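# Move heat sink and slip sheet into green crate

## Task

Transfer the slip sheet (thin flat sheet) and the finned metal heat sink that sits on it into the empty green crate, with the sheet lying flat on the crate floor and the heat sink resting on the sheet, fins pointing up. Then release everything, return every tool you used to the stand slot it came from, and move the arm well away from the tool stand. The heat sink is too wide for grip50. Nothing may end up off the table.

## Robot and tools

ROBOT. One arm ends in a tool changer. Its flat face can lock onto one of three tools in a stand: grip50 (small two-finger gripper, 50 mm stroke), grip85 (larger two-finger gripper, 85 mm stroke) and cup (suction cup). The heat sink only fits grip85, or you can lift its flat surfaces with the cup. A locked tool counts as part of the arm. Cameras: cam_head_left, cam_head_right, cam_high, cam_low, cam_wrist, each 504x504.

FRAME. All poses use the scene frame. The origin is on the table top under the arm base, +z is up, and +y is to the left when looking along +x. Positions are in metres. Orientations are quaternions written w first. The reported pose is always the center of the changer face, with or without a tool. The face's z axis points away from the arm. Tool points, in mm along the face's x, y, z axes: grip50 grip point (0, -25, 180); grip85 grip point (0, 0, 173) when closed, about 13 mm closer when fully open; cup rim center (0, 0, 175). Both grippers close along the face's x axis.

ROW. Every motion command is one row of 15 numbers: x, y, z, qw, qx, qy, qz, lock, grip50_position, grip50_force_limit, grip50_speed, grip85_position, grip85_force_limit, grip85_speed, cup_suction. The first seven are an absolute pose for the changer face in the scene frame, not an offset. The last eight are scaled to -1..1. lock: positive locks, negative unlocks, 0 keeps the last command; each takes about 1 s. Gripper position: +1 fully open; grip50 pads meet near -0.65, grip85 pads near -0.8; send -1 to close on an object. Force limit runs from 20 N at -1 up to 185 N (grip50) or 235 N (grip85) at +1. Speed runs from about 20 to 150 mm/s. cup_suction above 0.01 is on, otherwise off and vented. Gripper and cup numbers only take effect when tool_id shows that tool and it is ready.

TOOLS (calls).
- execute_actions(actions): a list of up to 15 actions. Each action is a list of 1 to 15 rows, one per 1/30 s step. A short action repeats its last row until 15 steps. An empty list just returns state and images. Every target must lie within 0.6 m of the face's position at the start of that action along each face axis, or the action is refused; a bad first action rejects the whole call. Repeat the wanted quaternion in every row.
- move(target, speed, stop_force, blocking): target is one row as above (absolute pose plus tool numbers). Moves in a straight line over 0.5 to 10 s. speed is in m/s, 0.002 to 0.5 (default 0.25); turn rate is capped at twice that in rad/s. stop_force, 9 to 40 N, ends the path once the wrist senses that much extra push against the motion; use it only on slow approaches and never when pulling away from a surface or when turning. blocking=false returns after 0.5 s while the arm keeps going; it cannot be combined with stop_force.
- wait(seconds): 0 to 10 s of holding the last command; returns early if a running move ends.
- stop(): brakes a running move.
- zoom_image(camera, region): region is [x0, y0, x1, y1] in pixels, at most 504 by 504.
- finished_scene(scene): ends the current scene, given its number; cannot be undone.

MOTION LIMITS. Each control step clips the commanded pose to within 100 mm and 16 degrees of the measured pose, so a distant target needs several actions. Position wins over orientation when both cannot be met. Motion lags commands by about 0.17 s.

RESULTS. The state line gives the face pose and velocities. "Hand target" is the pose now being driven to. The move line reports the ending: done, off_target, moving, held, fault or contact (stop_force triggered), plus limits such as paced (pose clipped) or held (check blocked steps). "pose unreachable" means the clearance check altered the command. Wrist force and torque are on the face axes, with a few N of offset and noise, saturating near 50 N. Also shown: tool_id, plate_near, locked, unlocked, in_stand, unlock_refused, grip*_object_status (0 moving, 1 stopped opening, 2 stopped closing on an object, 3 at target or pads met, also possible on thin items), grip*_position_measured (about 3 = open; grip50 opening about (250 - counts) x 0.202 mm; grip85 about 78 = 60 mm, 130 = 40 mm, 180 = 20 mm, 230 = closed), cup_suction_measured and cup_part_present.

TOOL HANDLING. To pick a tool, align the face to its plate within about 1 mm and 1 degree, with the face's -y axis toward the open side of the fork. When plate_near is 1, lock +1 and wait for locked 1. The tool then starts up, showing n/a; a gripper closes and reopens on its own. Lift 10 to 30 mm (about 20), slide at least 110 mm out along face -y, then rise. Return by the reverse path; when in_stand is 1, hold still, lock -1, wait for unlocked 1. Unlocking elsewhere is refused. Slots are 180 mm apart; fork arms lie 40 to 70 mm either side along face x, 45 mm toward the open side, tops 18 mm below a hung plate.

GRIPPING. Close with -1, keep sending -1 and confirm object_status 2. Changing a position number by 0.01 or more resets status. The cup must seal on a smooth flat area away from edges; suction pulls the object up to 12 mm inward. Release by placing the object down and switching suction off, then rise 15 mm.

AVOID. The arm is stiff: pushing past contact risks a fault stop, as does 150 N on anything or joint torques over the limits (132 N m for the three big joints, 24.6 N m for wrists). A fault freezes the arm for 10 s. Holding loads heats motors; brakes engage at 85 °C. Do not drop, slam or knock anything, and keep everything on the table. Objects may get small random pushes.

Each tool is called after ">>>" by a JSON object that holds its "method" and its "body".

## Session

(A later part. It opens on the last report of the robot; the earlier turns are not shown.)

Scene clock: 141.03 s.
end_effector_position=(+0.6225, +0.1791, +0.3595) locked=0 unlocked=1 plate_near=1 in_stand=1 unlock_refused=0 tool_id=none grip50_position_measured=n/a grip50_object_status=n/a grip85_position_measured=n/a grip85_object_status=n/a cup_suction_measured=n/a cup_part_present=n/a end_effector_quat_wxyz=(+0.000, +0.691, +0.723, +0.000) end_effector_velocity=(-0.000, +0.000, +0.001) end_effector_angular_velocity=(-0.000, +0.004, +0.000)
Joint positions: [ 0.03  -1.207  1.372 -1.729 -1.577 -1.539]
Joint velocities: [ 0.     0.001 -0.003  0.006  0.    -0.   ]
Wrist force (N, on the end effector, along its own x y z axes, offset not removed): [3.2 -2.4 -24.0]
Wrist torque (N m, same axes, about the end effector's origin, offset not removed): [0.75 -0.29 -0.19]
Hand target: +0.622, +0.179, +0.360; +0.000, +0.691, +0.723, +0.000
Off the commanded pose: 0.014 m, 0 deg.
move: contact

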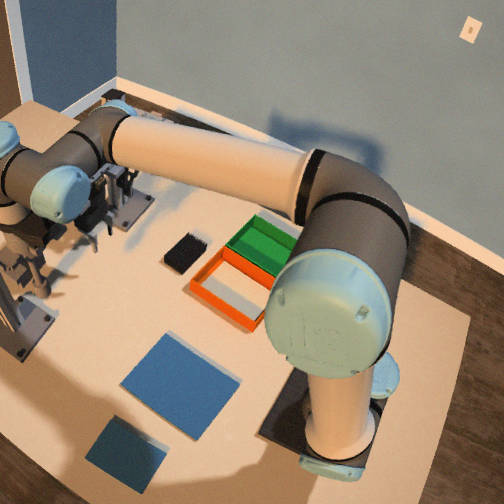

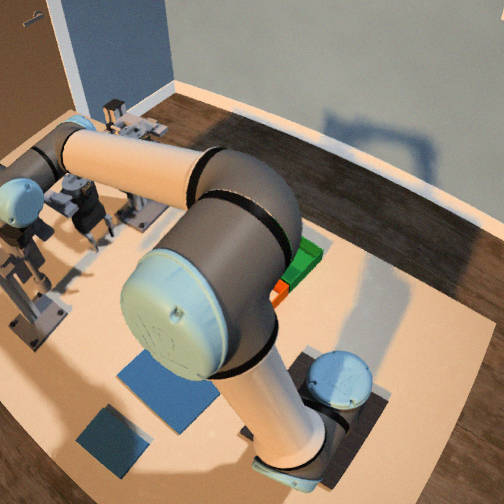

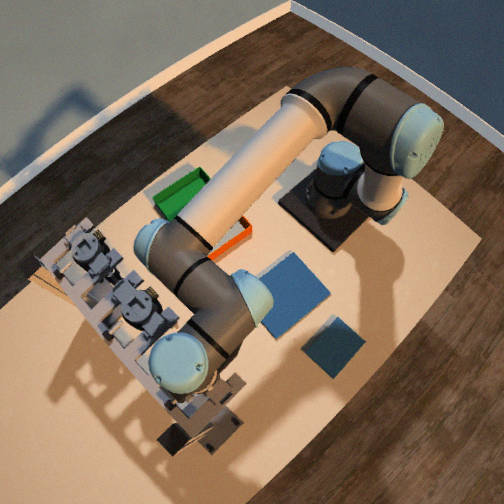

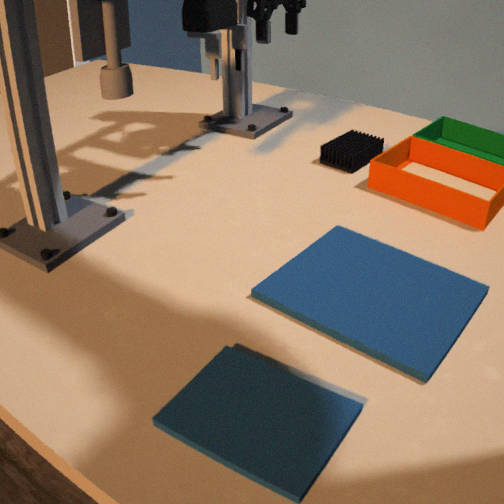

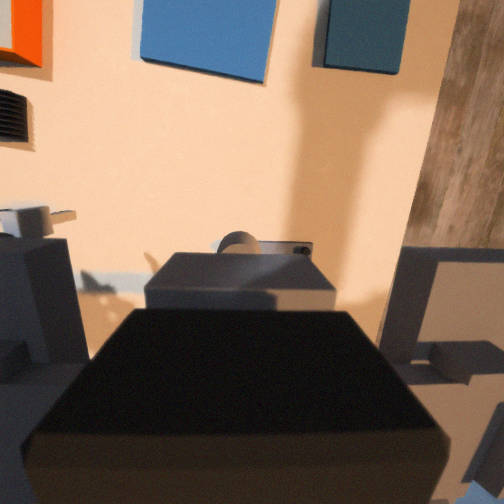

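>>> {"method": "execute_actions", "body": {"actions": [[[0.6225,0.1791,0.3598,0,0.691,0.723,0,1,1,0,0,1,0,0,0]],[[0.6225,0.1791,0.3598,0,0.691,0.723,0,1,1,0,0,1,0,0,0]],[[0.6225,0.1791,0.3598,0,0.691,0.723,0,1,1,0,0,1,0,0,0]]]}}

>>> {"method": "move", "body": {"target": [0.6225,0.1791,0.38,0,0.691,0.723,0,1,1,0,0,1,0,0,0], "speed": 0.05}}

>>> {"method": "move", "body": {"target": [0.50,0.1735,0.38,0,0.691,0.723,0,1,1,0,0,1,0,0,0], "speed": 0.15}}

>>> {"method": "move", "body": {"target": [0.336,-0.1585,0.30,0,0.7478,0.6639,0,1,1,0,0,1,0,0,0], "speed": 0.35}}

Scene clock: 149.23 s.
end_effector_position=(+0.6225, +0.1791, +0.3598) locked=1 unlocked=0 plate_near=1 in_stand=1 unlock_refused=0 tool_id=cup grip50_position_measured=n/a grip50_object_status=n/a grip85_position_measured=n/a grip85_object_status=n/a cup_suction_measured=n/a cup_part_present=n/a end_effector_quat_wxyz=(+0.000, +0.691, +0.723, +0.000) end_effector_velocity=(+0.000, +0.000, -0.000) end_effector_angular_velocity=(+0.000, -0.000, -0.000)
Joint positions: [ 0.03  -1.207  1.371 -1.728 -1.577 -1.539]
Joint velocities: [-0.  0. -0. -0.  0.  0.]
Wrist force (N, on the end effector, along its own x y z axes, offset not removed): [-2.8 1.3 -9.8]
Wrist torque (N m, same axes, about the end effector's origin, offset not removed): [0.04 -0.12 -0.25]
Hand target: +0.622, +0.179, +0.360; -0.000, +0.691, +0.723, -0.000
Off the commanded pose: 0.000 m, 0 deg.

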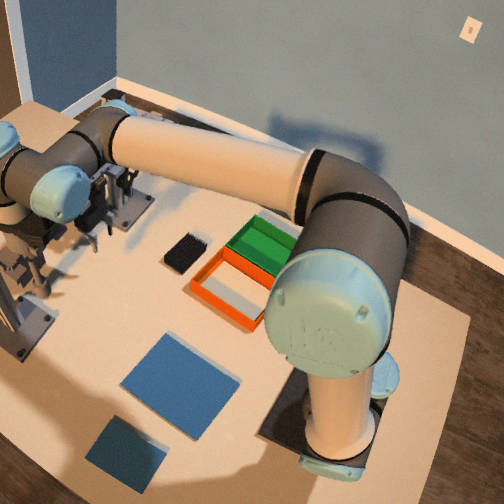

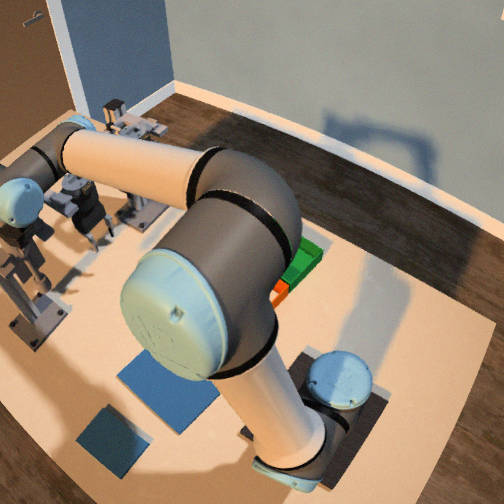

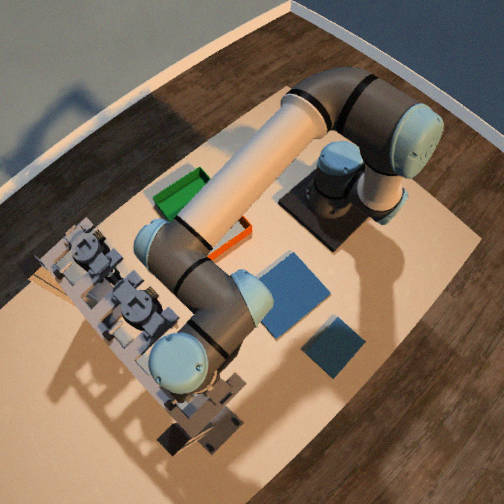

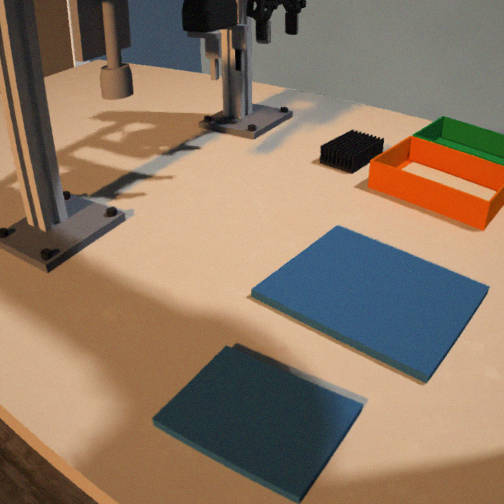

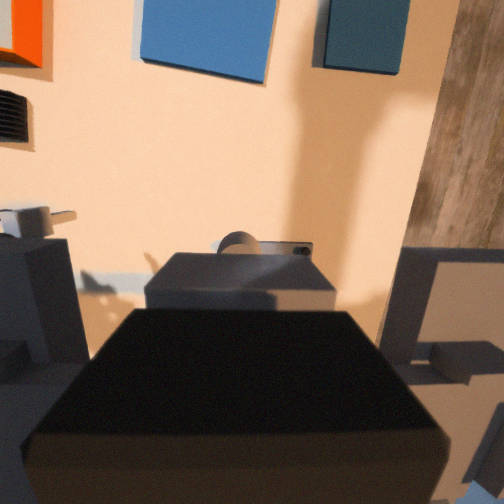

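Scene clock: 150.07 s.
end_effector_position=(+0.6226, +0.1791, +0.3798) locked=1 unlocked=0 plate_near=1 in_stand=0 unlock_refused=0 tool_id=cup grip50_position_measured=n/a grip50_object_status=n/a grip85_position_measured=n/a grip85_object_status=n/a cup_suction_measured=0.00 cup_part_present=0 end_effector_quat_wxyz=(+0.000, +0.691, +0.723, +0.000) end_effector_velocity=(+0.000, +0.000, +0.002) end_effector_angular_velocity=(+0.000, +0.000, +0.001)
Joint positions: [ 0.03  -1.213  1.328 -1.679 -1.577 -1.538]
Joint velocities: [ 0.     0.    -0.005  0.005  0.    -0.   ]
Wrist force (N, on the end effector, along its own x y z axes, offset not removed): [0.1 -2.3 -2.3]
Wrist torque (N m, same axes, about the end effector's origin, offset not removed): [0.04 0.07 -0.18]
Hand target: +0.623, +0.179, +0.380; +0.000, +0.691, +0.723, +0.000
Off the commanded pose: 0.000 m, 0 deg.
move: done

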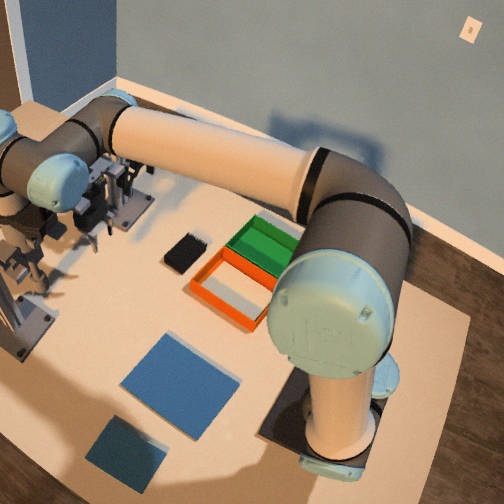

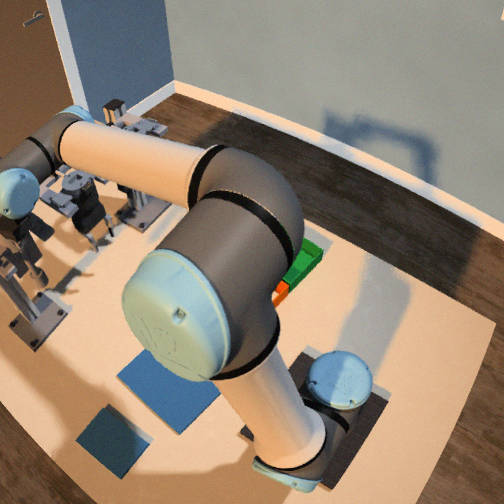

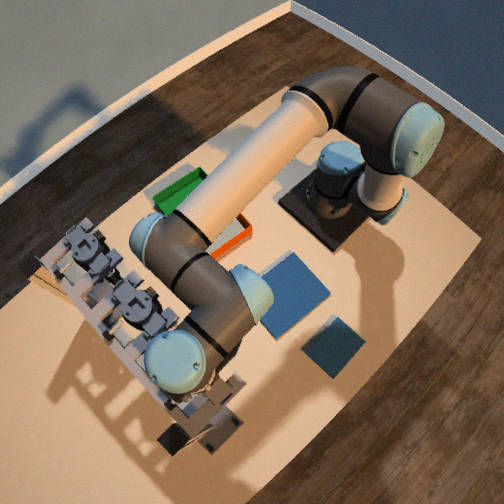

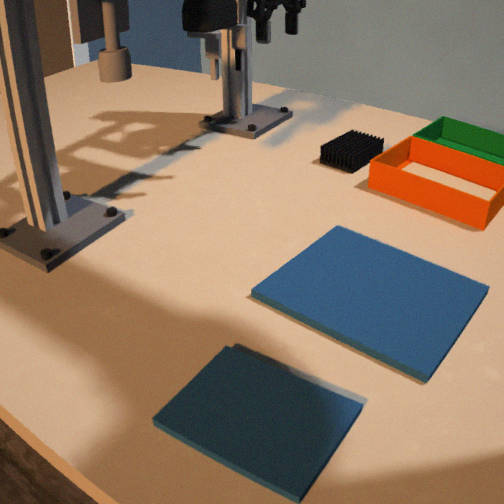

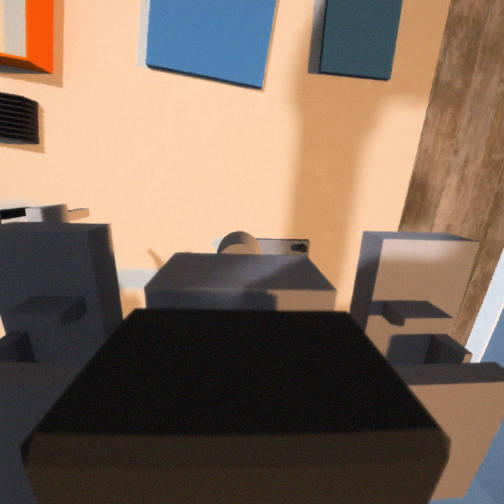

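Scene clock: 151.43 s.
end_effector_position=(+0.5001, +0.1736, +0.3801) locked=1 unlocked=0 plate_near=1 in_stand=0 unlock_refused=0 tool_id=cup grip50_position_measured=n/a grip50_object_status=n/a grip85_position_measured=n/a grip85_object_status=n/a cup_suction_measured=0.00 cup_part_present=0 end_effector_quat_wxyz=(-0.000, +0.691, +0.723, -0.000) end_effector_velocity=(-0.002, -0.000, -0.000) end_effector_angular_velocity=(-0.000, -0.000, -0.001)
Joint positions: [ 0.038 -1.498  1.676 -1.742 -1.577 -1.531]
Joint velocities: [-0.    -0.004  0.004 -0.001 -0.     0.001]
Wrist force (N, on the end effector, along its own x y z axes, offset not removed): [-0.6 0.6 -5.4]
Wrist torque (N m, same axes, about the end effector's origin, offset not removed): [-0.07 0.08 -0.18]
Hand target: +0.500, +0.174, +0.380; +0.000, +0.691, +0.723, -0.000
Off the commanded pose: 0.000 m, 0 deg.
move: done

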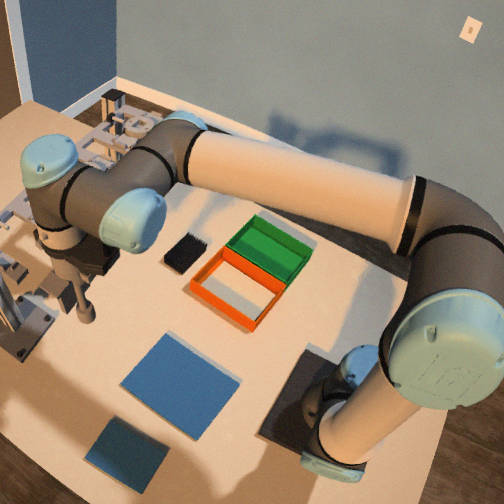

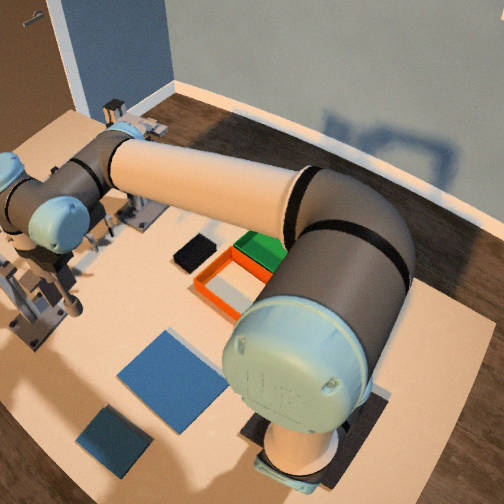

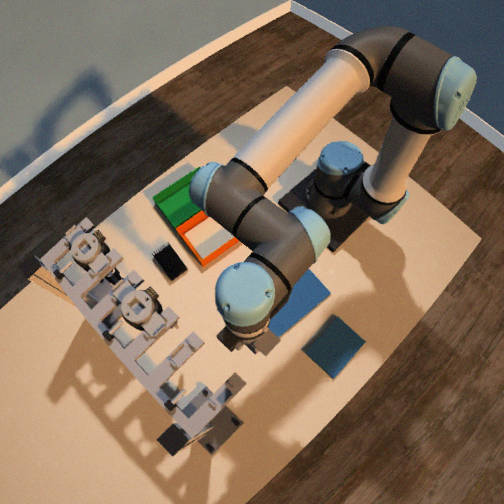

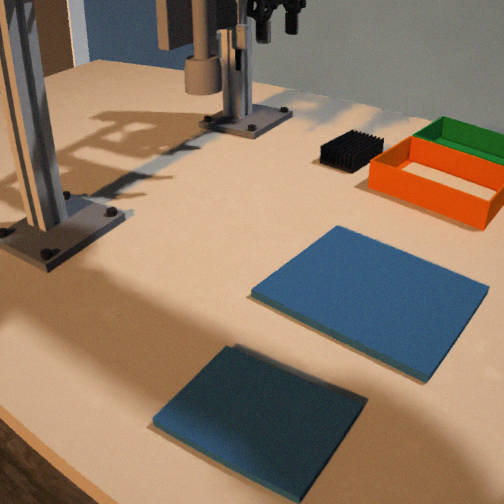

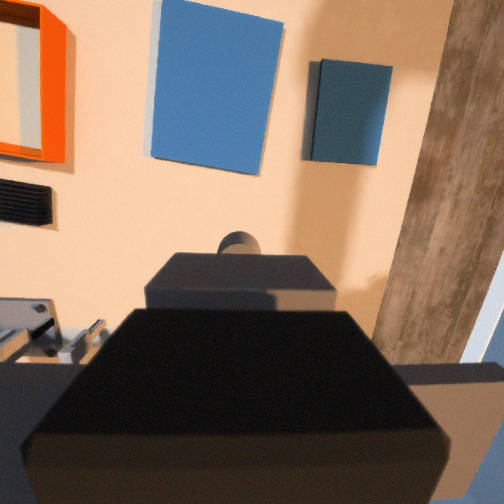

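Scene clock: 153.20 s.
end_effector_position=(+0.3358, -0.1580, +0.3002) locked=1 unlocked=0 plate_near=1 in_stand=0 unlock_refused=0 tool_id=cup grip50_position_measured=n/a grip50_object_status=n/a grip85_position_measured=n/a grip85_object_status=n/a cup_suction_measured=0.00 cup_part_present=0 end_effector_quat_wxyz=(-0.000, +0.748, +0.664, +0.000) end_effector_velocity=(-0.001, -0.002, -0.000) end_effector_angular_velocity=(+0.002, -0.001, -0.001)
Joint positions: [-0.844 -1.862  2.2   -1.908 -1.579 -2.248]
Joint velocities: [-0.006  0.001  0.    -0.001  0.002 -0.005]
Wrist force (N, on the end effector, along its own x y z axes, offset not removed): [-0.7 1.7 -1.6]
Wrist torque (N m, same axes, about the end effector's origin, offset not removed): [0.15 0.08 -0.12]
Hand target: +0.336, -0.158, +0.300; -0.000, +0.748, +0.664, +0.001
Off the commanded pose: 0.001 m, 0 deg.
move: done

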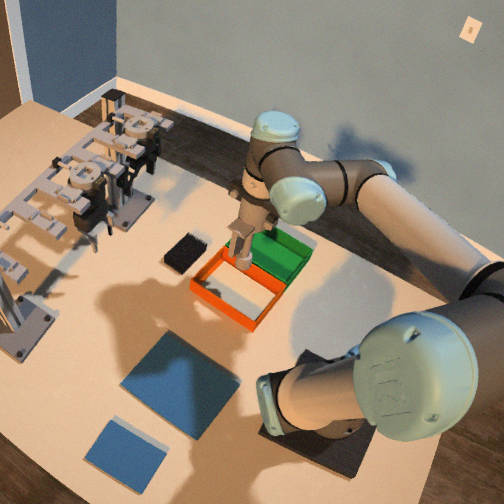

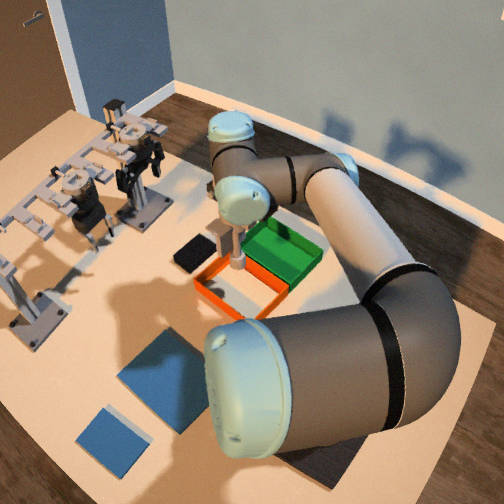

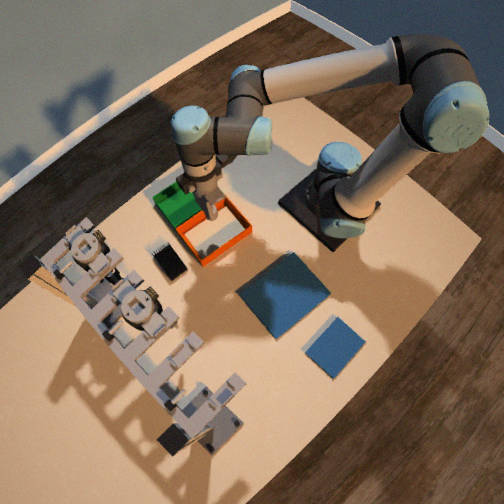

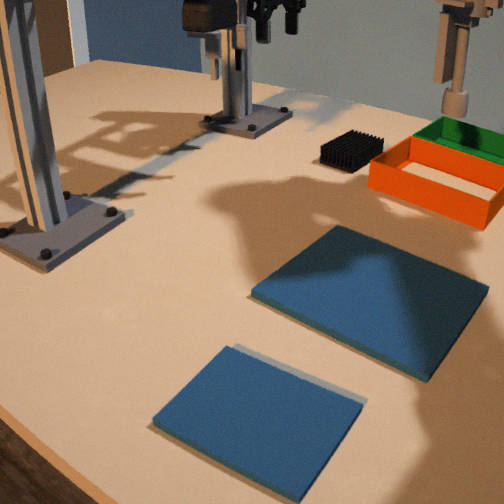

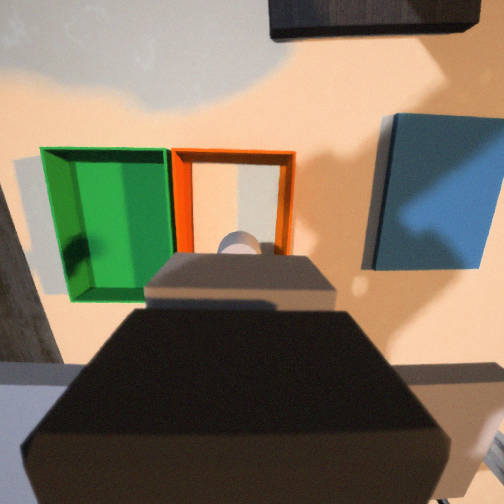

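>>> {"method": "move", "body": {"target": [0.3356,-0.1615,0.192,0,0.7478,0.6639,0,1,1,0,0,1,0,0,1], "speed": 0.15}}

>>> {"method": "move", "body": {"target": [0.3356,-0.1615,0.176,0,0.7478,0.6639,0,1,1,0,0,1,0,0,1], "speed": 0.01, "stop_force": 10}}

Scene clock: 168.80 s.
end_effector_position=(+0.3353, -0.1613, +0.1923) locked=1 unlocked=0 plate_near=1 in_stand=0 unlock_refused=0 tool_id=cup grip50_position_measured=n/a grip50_object_status=n/a grip85_position_measured=n/a grip85_object_status=n/a cup_suction_measured=0.00 cup_part_present=0 end_effector_quat_wxyz=(-0.000, +0.748, +0.664, +0.000) end_effector_velocity=(+0.001, -0.000, -0.002) end_effector_angular_velocity=(-0.001, -0.001, +0.000)
Joint positions: [-0.854 -1.691  2.392 -2.271 -1.58  -2.258]
Joint velocities: [ 0.001  0.005  0.002 -0.008  0.     0.001]
Wrist force (N, on the end effector, along its own x y z axes, offset not removed): [-0.5 -0.5 -3.5]
Wrist torque (N m, same axes, about the end effector's origin, offset not removed): [-0.08 0.09 -0.09]
Hand target: +0.335, -0.161, +0.192; -0.000, +0.748, +0.664, +0.000
Off the commanded pose: 0.000 m, 0 deg.
move: done

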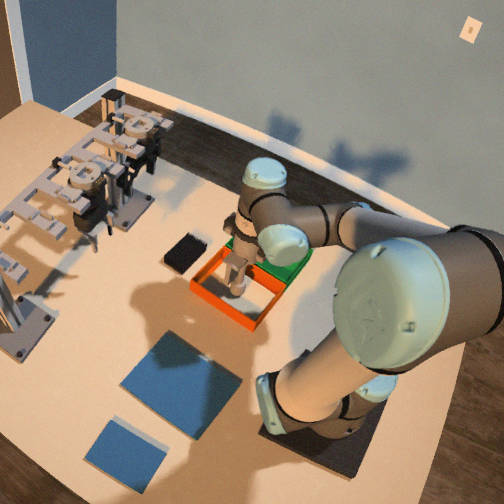

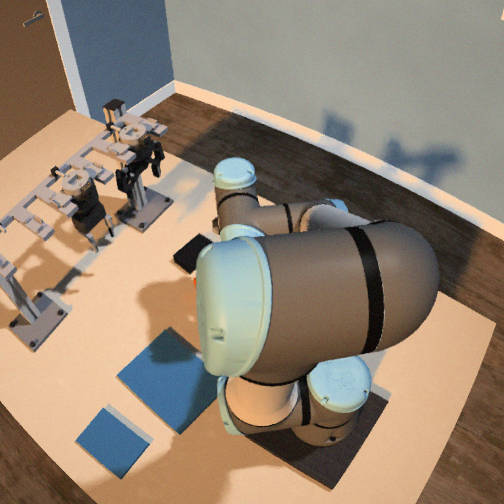

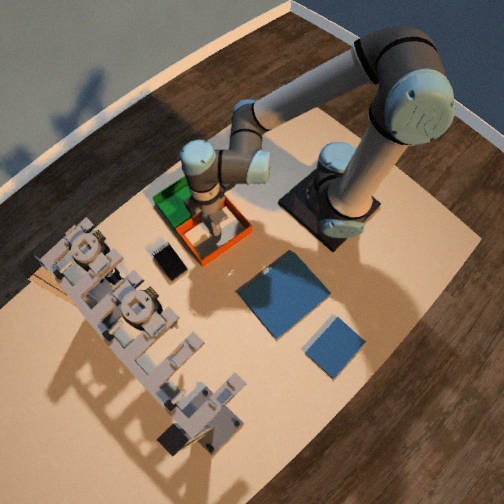

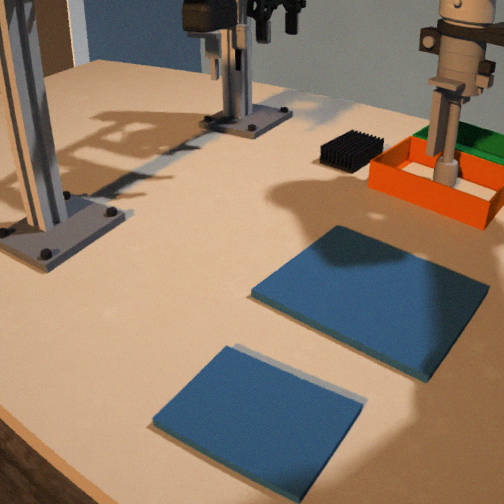

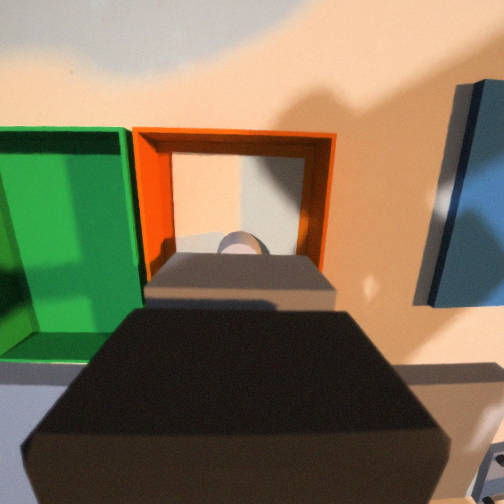

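Scene clock: 170.63 s.
end_effector_position=(+0.3356, -0.1615, +0.1762) locked=1 unlocked=0 plate_near=1 in_stand=0 unlock_refused=0 tool_id=cup grip50_position_measured=n/a grip50_object_status=n/a grip85_position_measured=n/a grip85_object_status=n/a cup_suction_measured=0.96 cup_part_present=1 end_effector_quat_wxyz=(-0.000, +0.748, +0.664, +0.000) end_effector_velocity=(+0.000, +0.000, -0.002) end_effector_angular_velocity=(+0.000, +0.000, +0.000)
Joint positions: [-0.854 -1.653  2.414 -2.332 -1.58  -2.259]
Joint velocities: [ 0.     0.005  0.003 -0.008  0.    -0.   ]
Wrist force (N, on the end effector, along its own x y z axes, offset not removed): [0.2 0.7 -4.3]
Wrist torque (N m, same axes, about the end effector's origin, offset not removed): [0.17 0.10 -0.16]
Hand target: +0.336, -0.161, +0.176; -0.000, +0.748, +0.664, +0.000
Off the commanded pose: 0.000 m, 0 deg.
move: done

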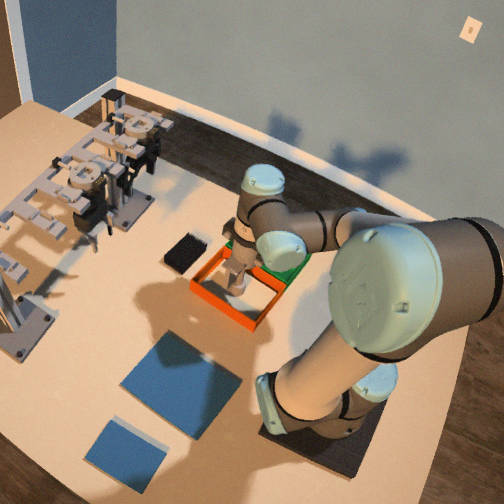

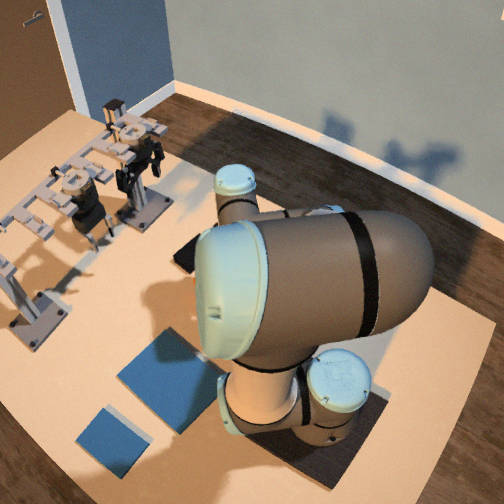

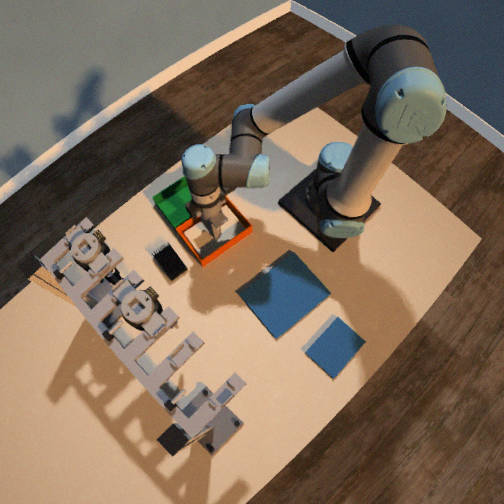

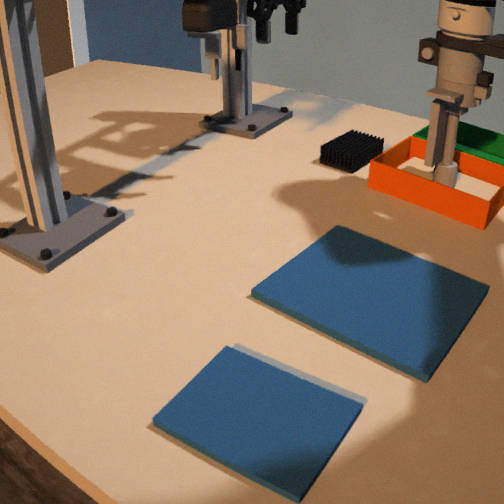

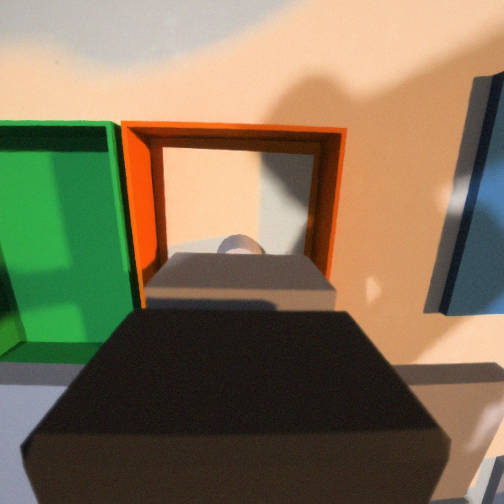

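>>> {"method": "move", "body": {"target": [0.3356,-0.1615,0.245,0,0.7478,0.6639,0,1,1,0,0,1,0,0,1], "speed": 0.08}}

>>> {"method": "move", "body": {"target": [0.3188,-0.3025,0.245,0,0.7478,0.6639,0,1,1,0,0,1,0,0,1], "speed": 0.12}}

>>> {"method": "move", "body": {"target": [0.3188,-0.3025,0.228,0,0.7478,0.6639,0,1,1,0,0,1,0,0,1], "speed": 0.04}}

Scene clock: 186.37 s.
end_effector_position=(+0.3357, -0.1616, +0.2447) locked=1 unlocked=0 plate_near=1 in_stand=0 unlock_refused=0 tool_id=cup grip50_position_measured=n/a grip50_object_status=n/a grip85_position_measured=n/a grip85_object_status=n/a cup_suction_measured=0.98 cup_part_present=1 end_effector_quat_wxyz=(+0.000, +0.748, +0.664, -0.000) end_effector_velocity=(+0.000, +0.000, +0.002) end_effector_angular_velocity=(+0.001, +0.000, +0.000)
Joint positions: [-0.852 -1.788  2.304 -2.087 -1.58  -2.257]
Joint velocities: [ 0.    -0.003 -0.004  0.007  0.001 -0.   ]
Wrist force (N, on the end effector, along its own x y z axes, offset not removed): [0.6 -2.8 -4.4]
Wrist torque (N m, same axes, about the end effector's origin, offset not removed): [-0.13 0.02 -0.21]
Hand target: +0.336, -0.162, +0.245; +0.000, +0.748, +0.664, -0.000
Off the commanded pose: 0.000 m, 0 deg.
move: done

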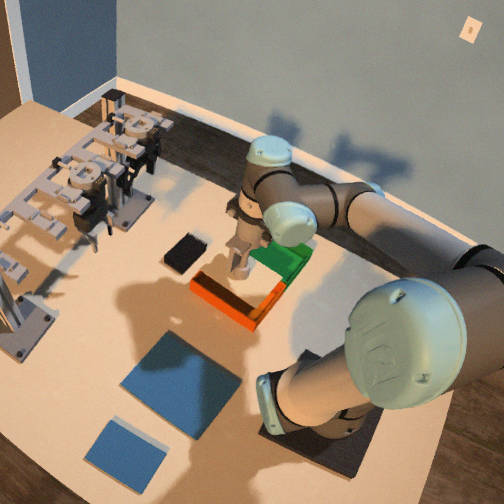

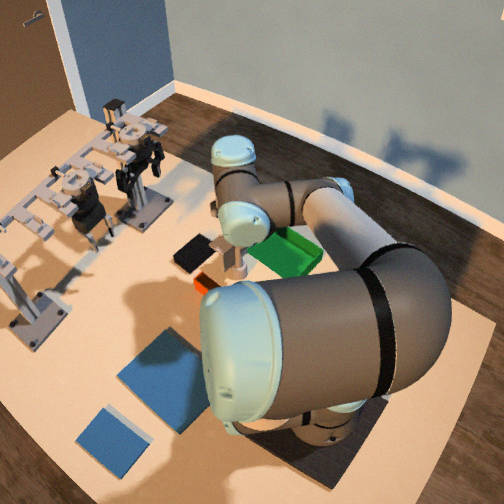

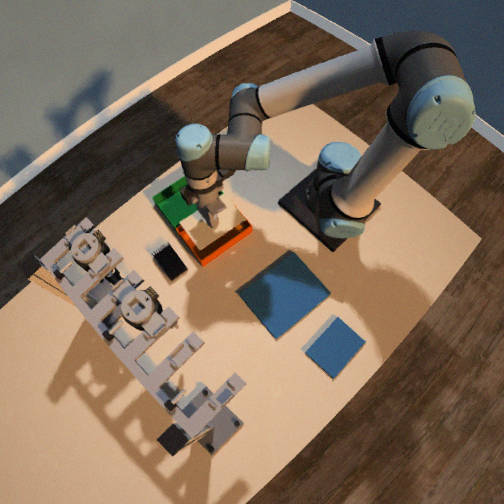

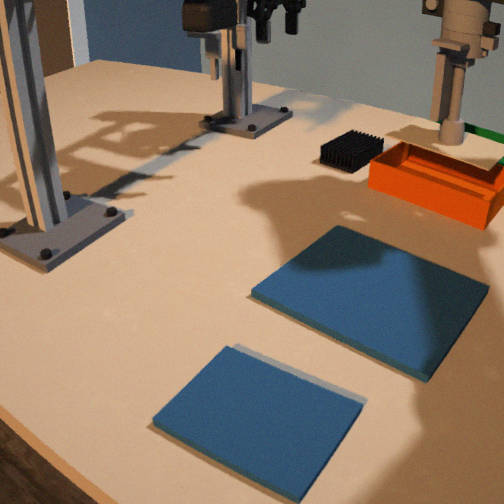

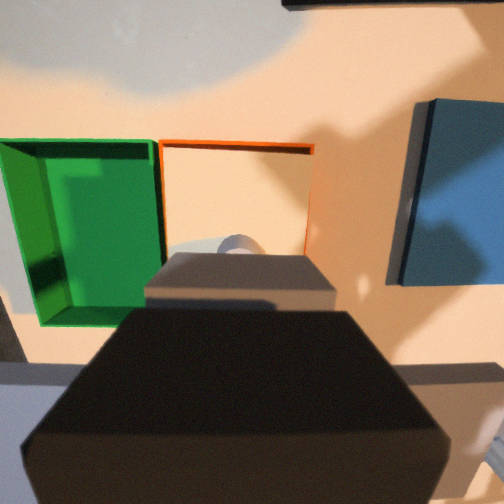

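Scene clock: 188.03 s.
end_effector_position=(+0.3188, -0.3022, +0.2450) locked=1 unlocked=0 plate_near=1 in_stand=0 unlock_refused=0 tool_id=cup grip50_position_measured=n/a grip50_object_status=n/a grip85_position_measured=n/a grip85_object_status=n/a cup_suction_measured=0.98 cup_part_present=1 end_effector_quat_wxyz=(-0.000, +0.748, +0.664, +0.000) end_effector_velocity=(+0.000, -0.002, +0.000) end_effector_angular_velocity=(-0.000, -0.000, +0.000)
Joint positions: [-1.107 -1.611  2.153 -2.114 -1.579 -2.511]
Joint velocities: [-0.002  0.003 -0.003 -0.001  0.    -0.003]
Wrist force (N, on the end effector, along its own x y z axes, offset not removed): [-1.0 0.9 -4.2]
Wrist torque (N m, same axes, about the end effector's origin, offset not removed): [0.04 0.17 -0.21]
Hand target: +0.319, -0.302, +0.245; -0.000, +0.748, +0.664, +0.000
Off the commanded pose: 0.000 m, 0 deg.
move: done

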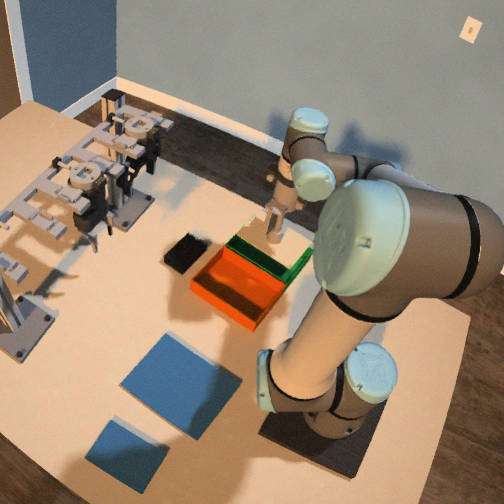

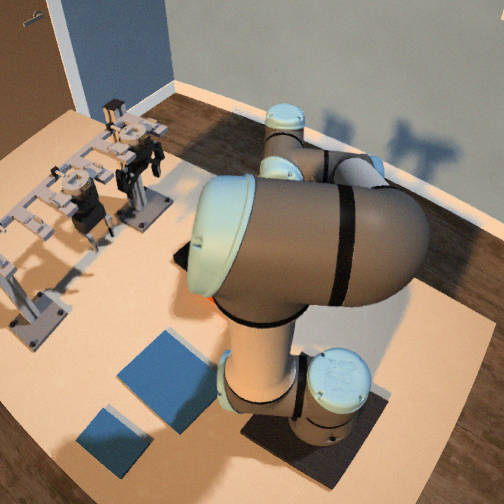

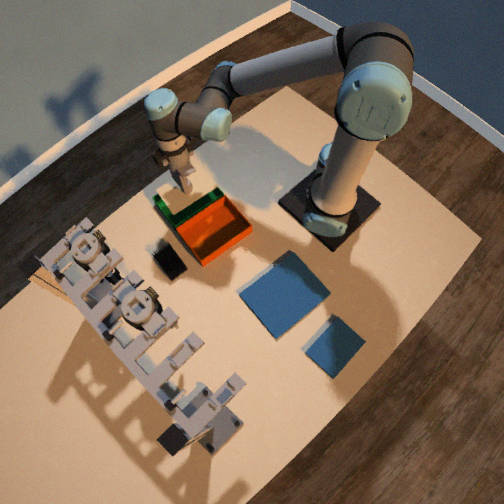

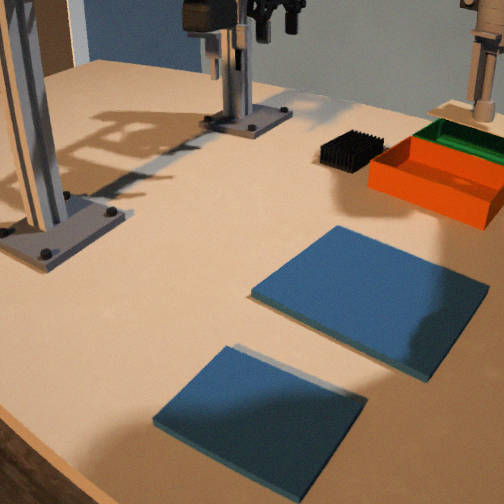

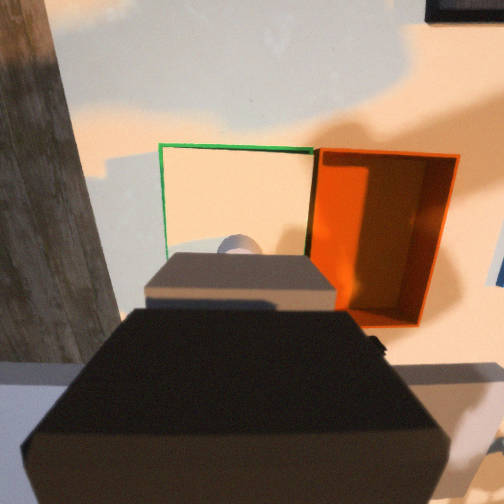

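Scene clock: 188.87 s.
end_effector_position=(+0.3188, -0.3025, +0.2282) locked=1 unlocked=0 plate_near=1 in_stand=0 unlock_refused=0 tool_id=cup grip50_position_measured=n/a grip50_object_status=n/a grip85_position_measured=n/a grip85_object_status=n/a cup_suction_measured=0.98 cup_part_present=1 end_effector_quat_wxyz=(-0.000, +0.748, +0.664, +0.000) end_effector_velocity=(+0.000, -0.000, -0.002) end_effector_angular_velocity=(-0.001, +0.000, +0.000)
Joint positions: [-1.108 -1.585  2.178 -2.166 -1.579 -2.512]
Joint velocities: [-0.     0.003  0.002 -0.006 -0.    -0.   ]
Wrist force (N, on the end effector, along its own x y z axes, offset not removed): [0.2 -0.7 -3.4]
Wrist torque (N m, same axes, about the end effector's origin, offset not removed): [0.02 0.00 -0.33]
Hand target: +0.319, -0.302, +0.228; -0.000, +0.748, +0.664, +0.000
Off the commanded pose: 0.000 m, 0 deg.
move: done

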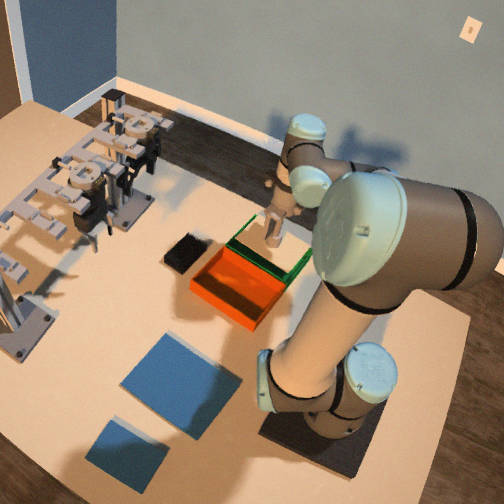

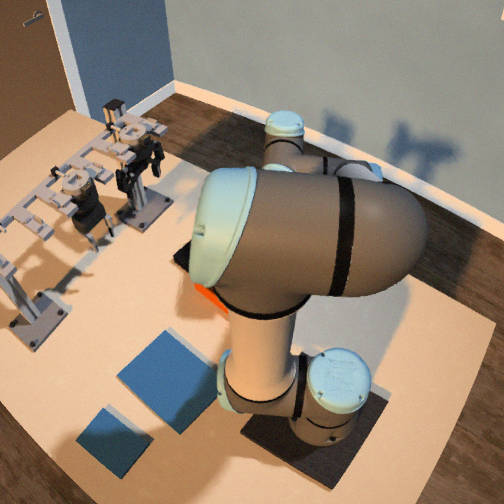

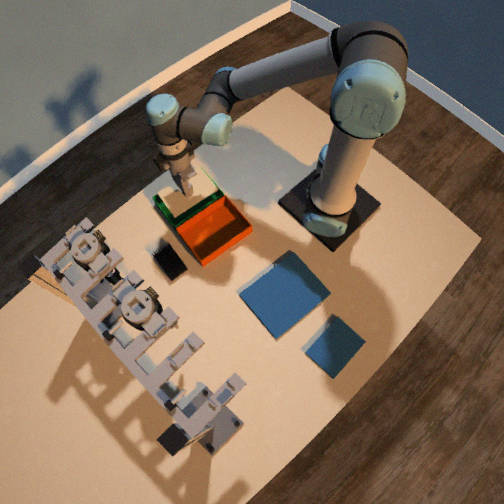

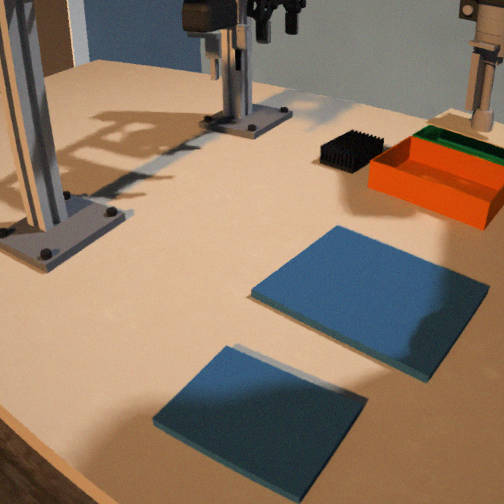

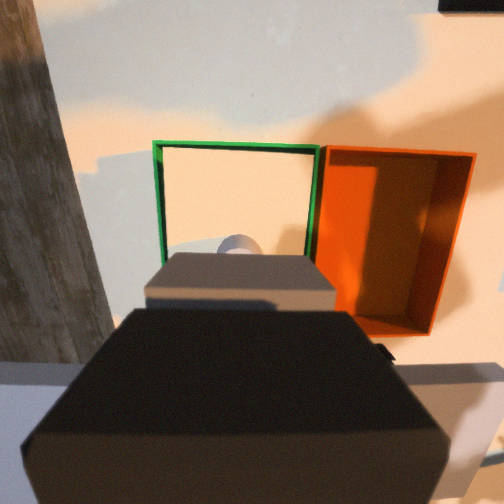

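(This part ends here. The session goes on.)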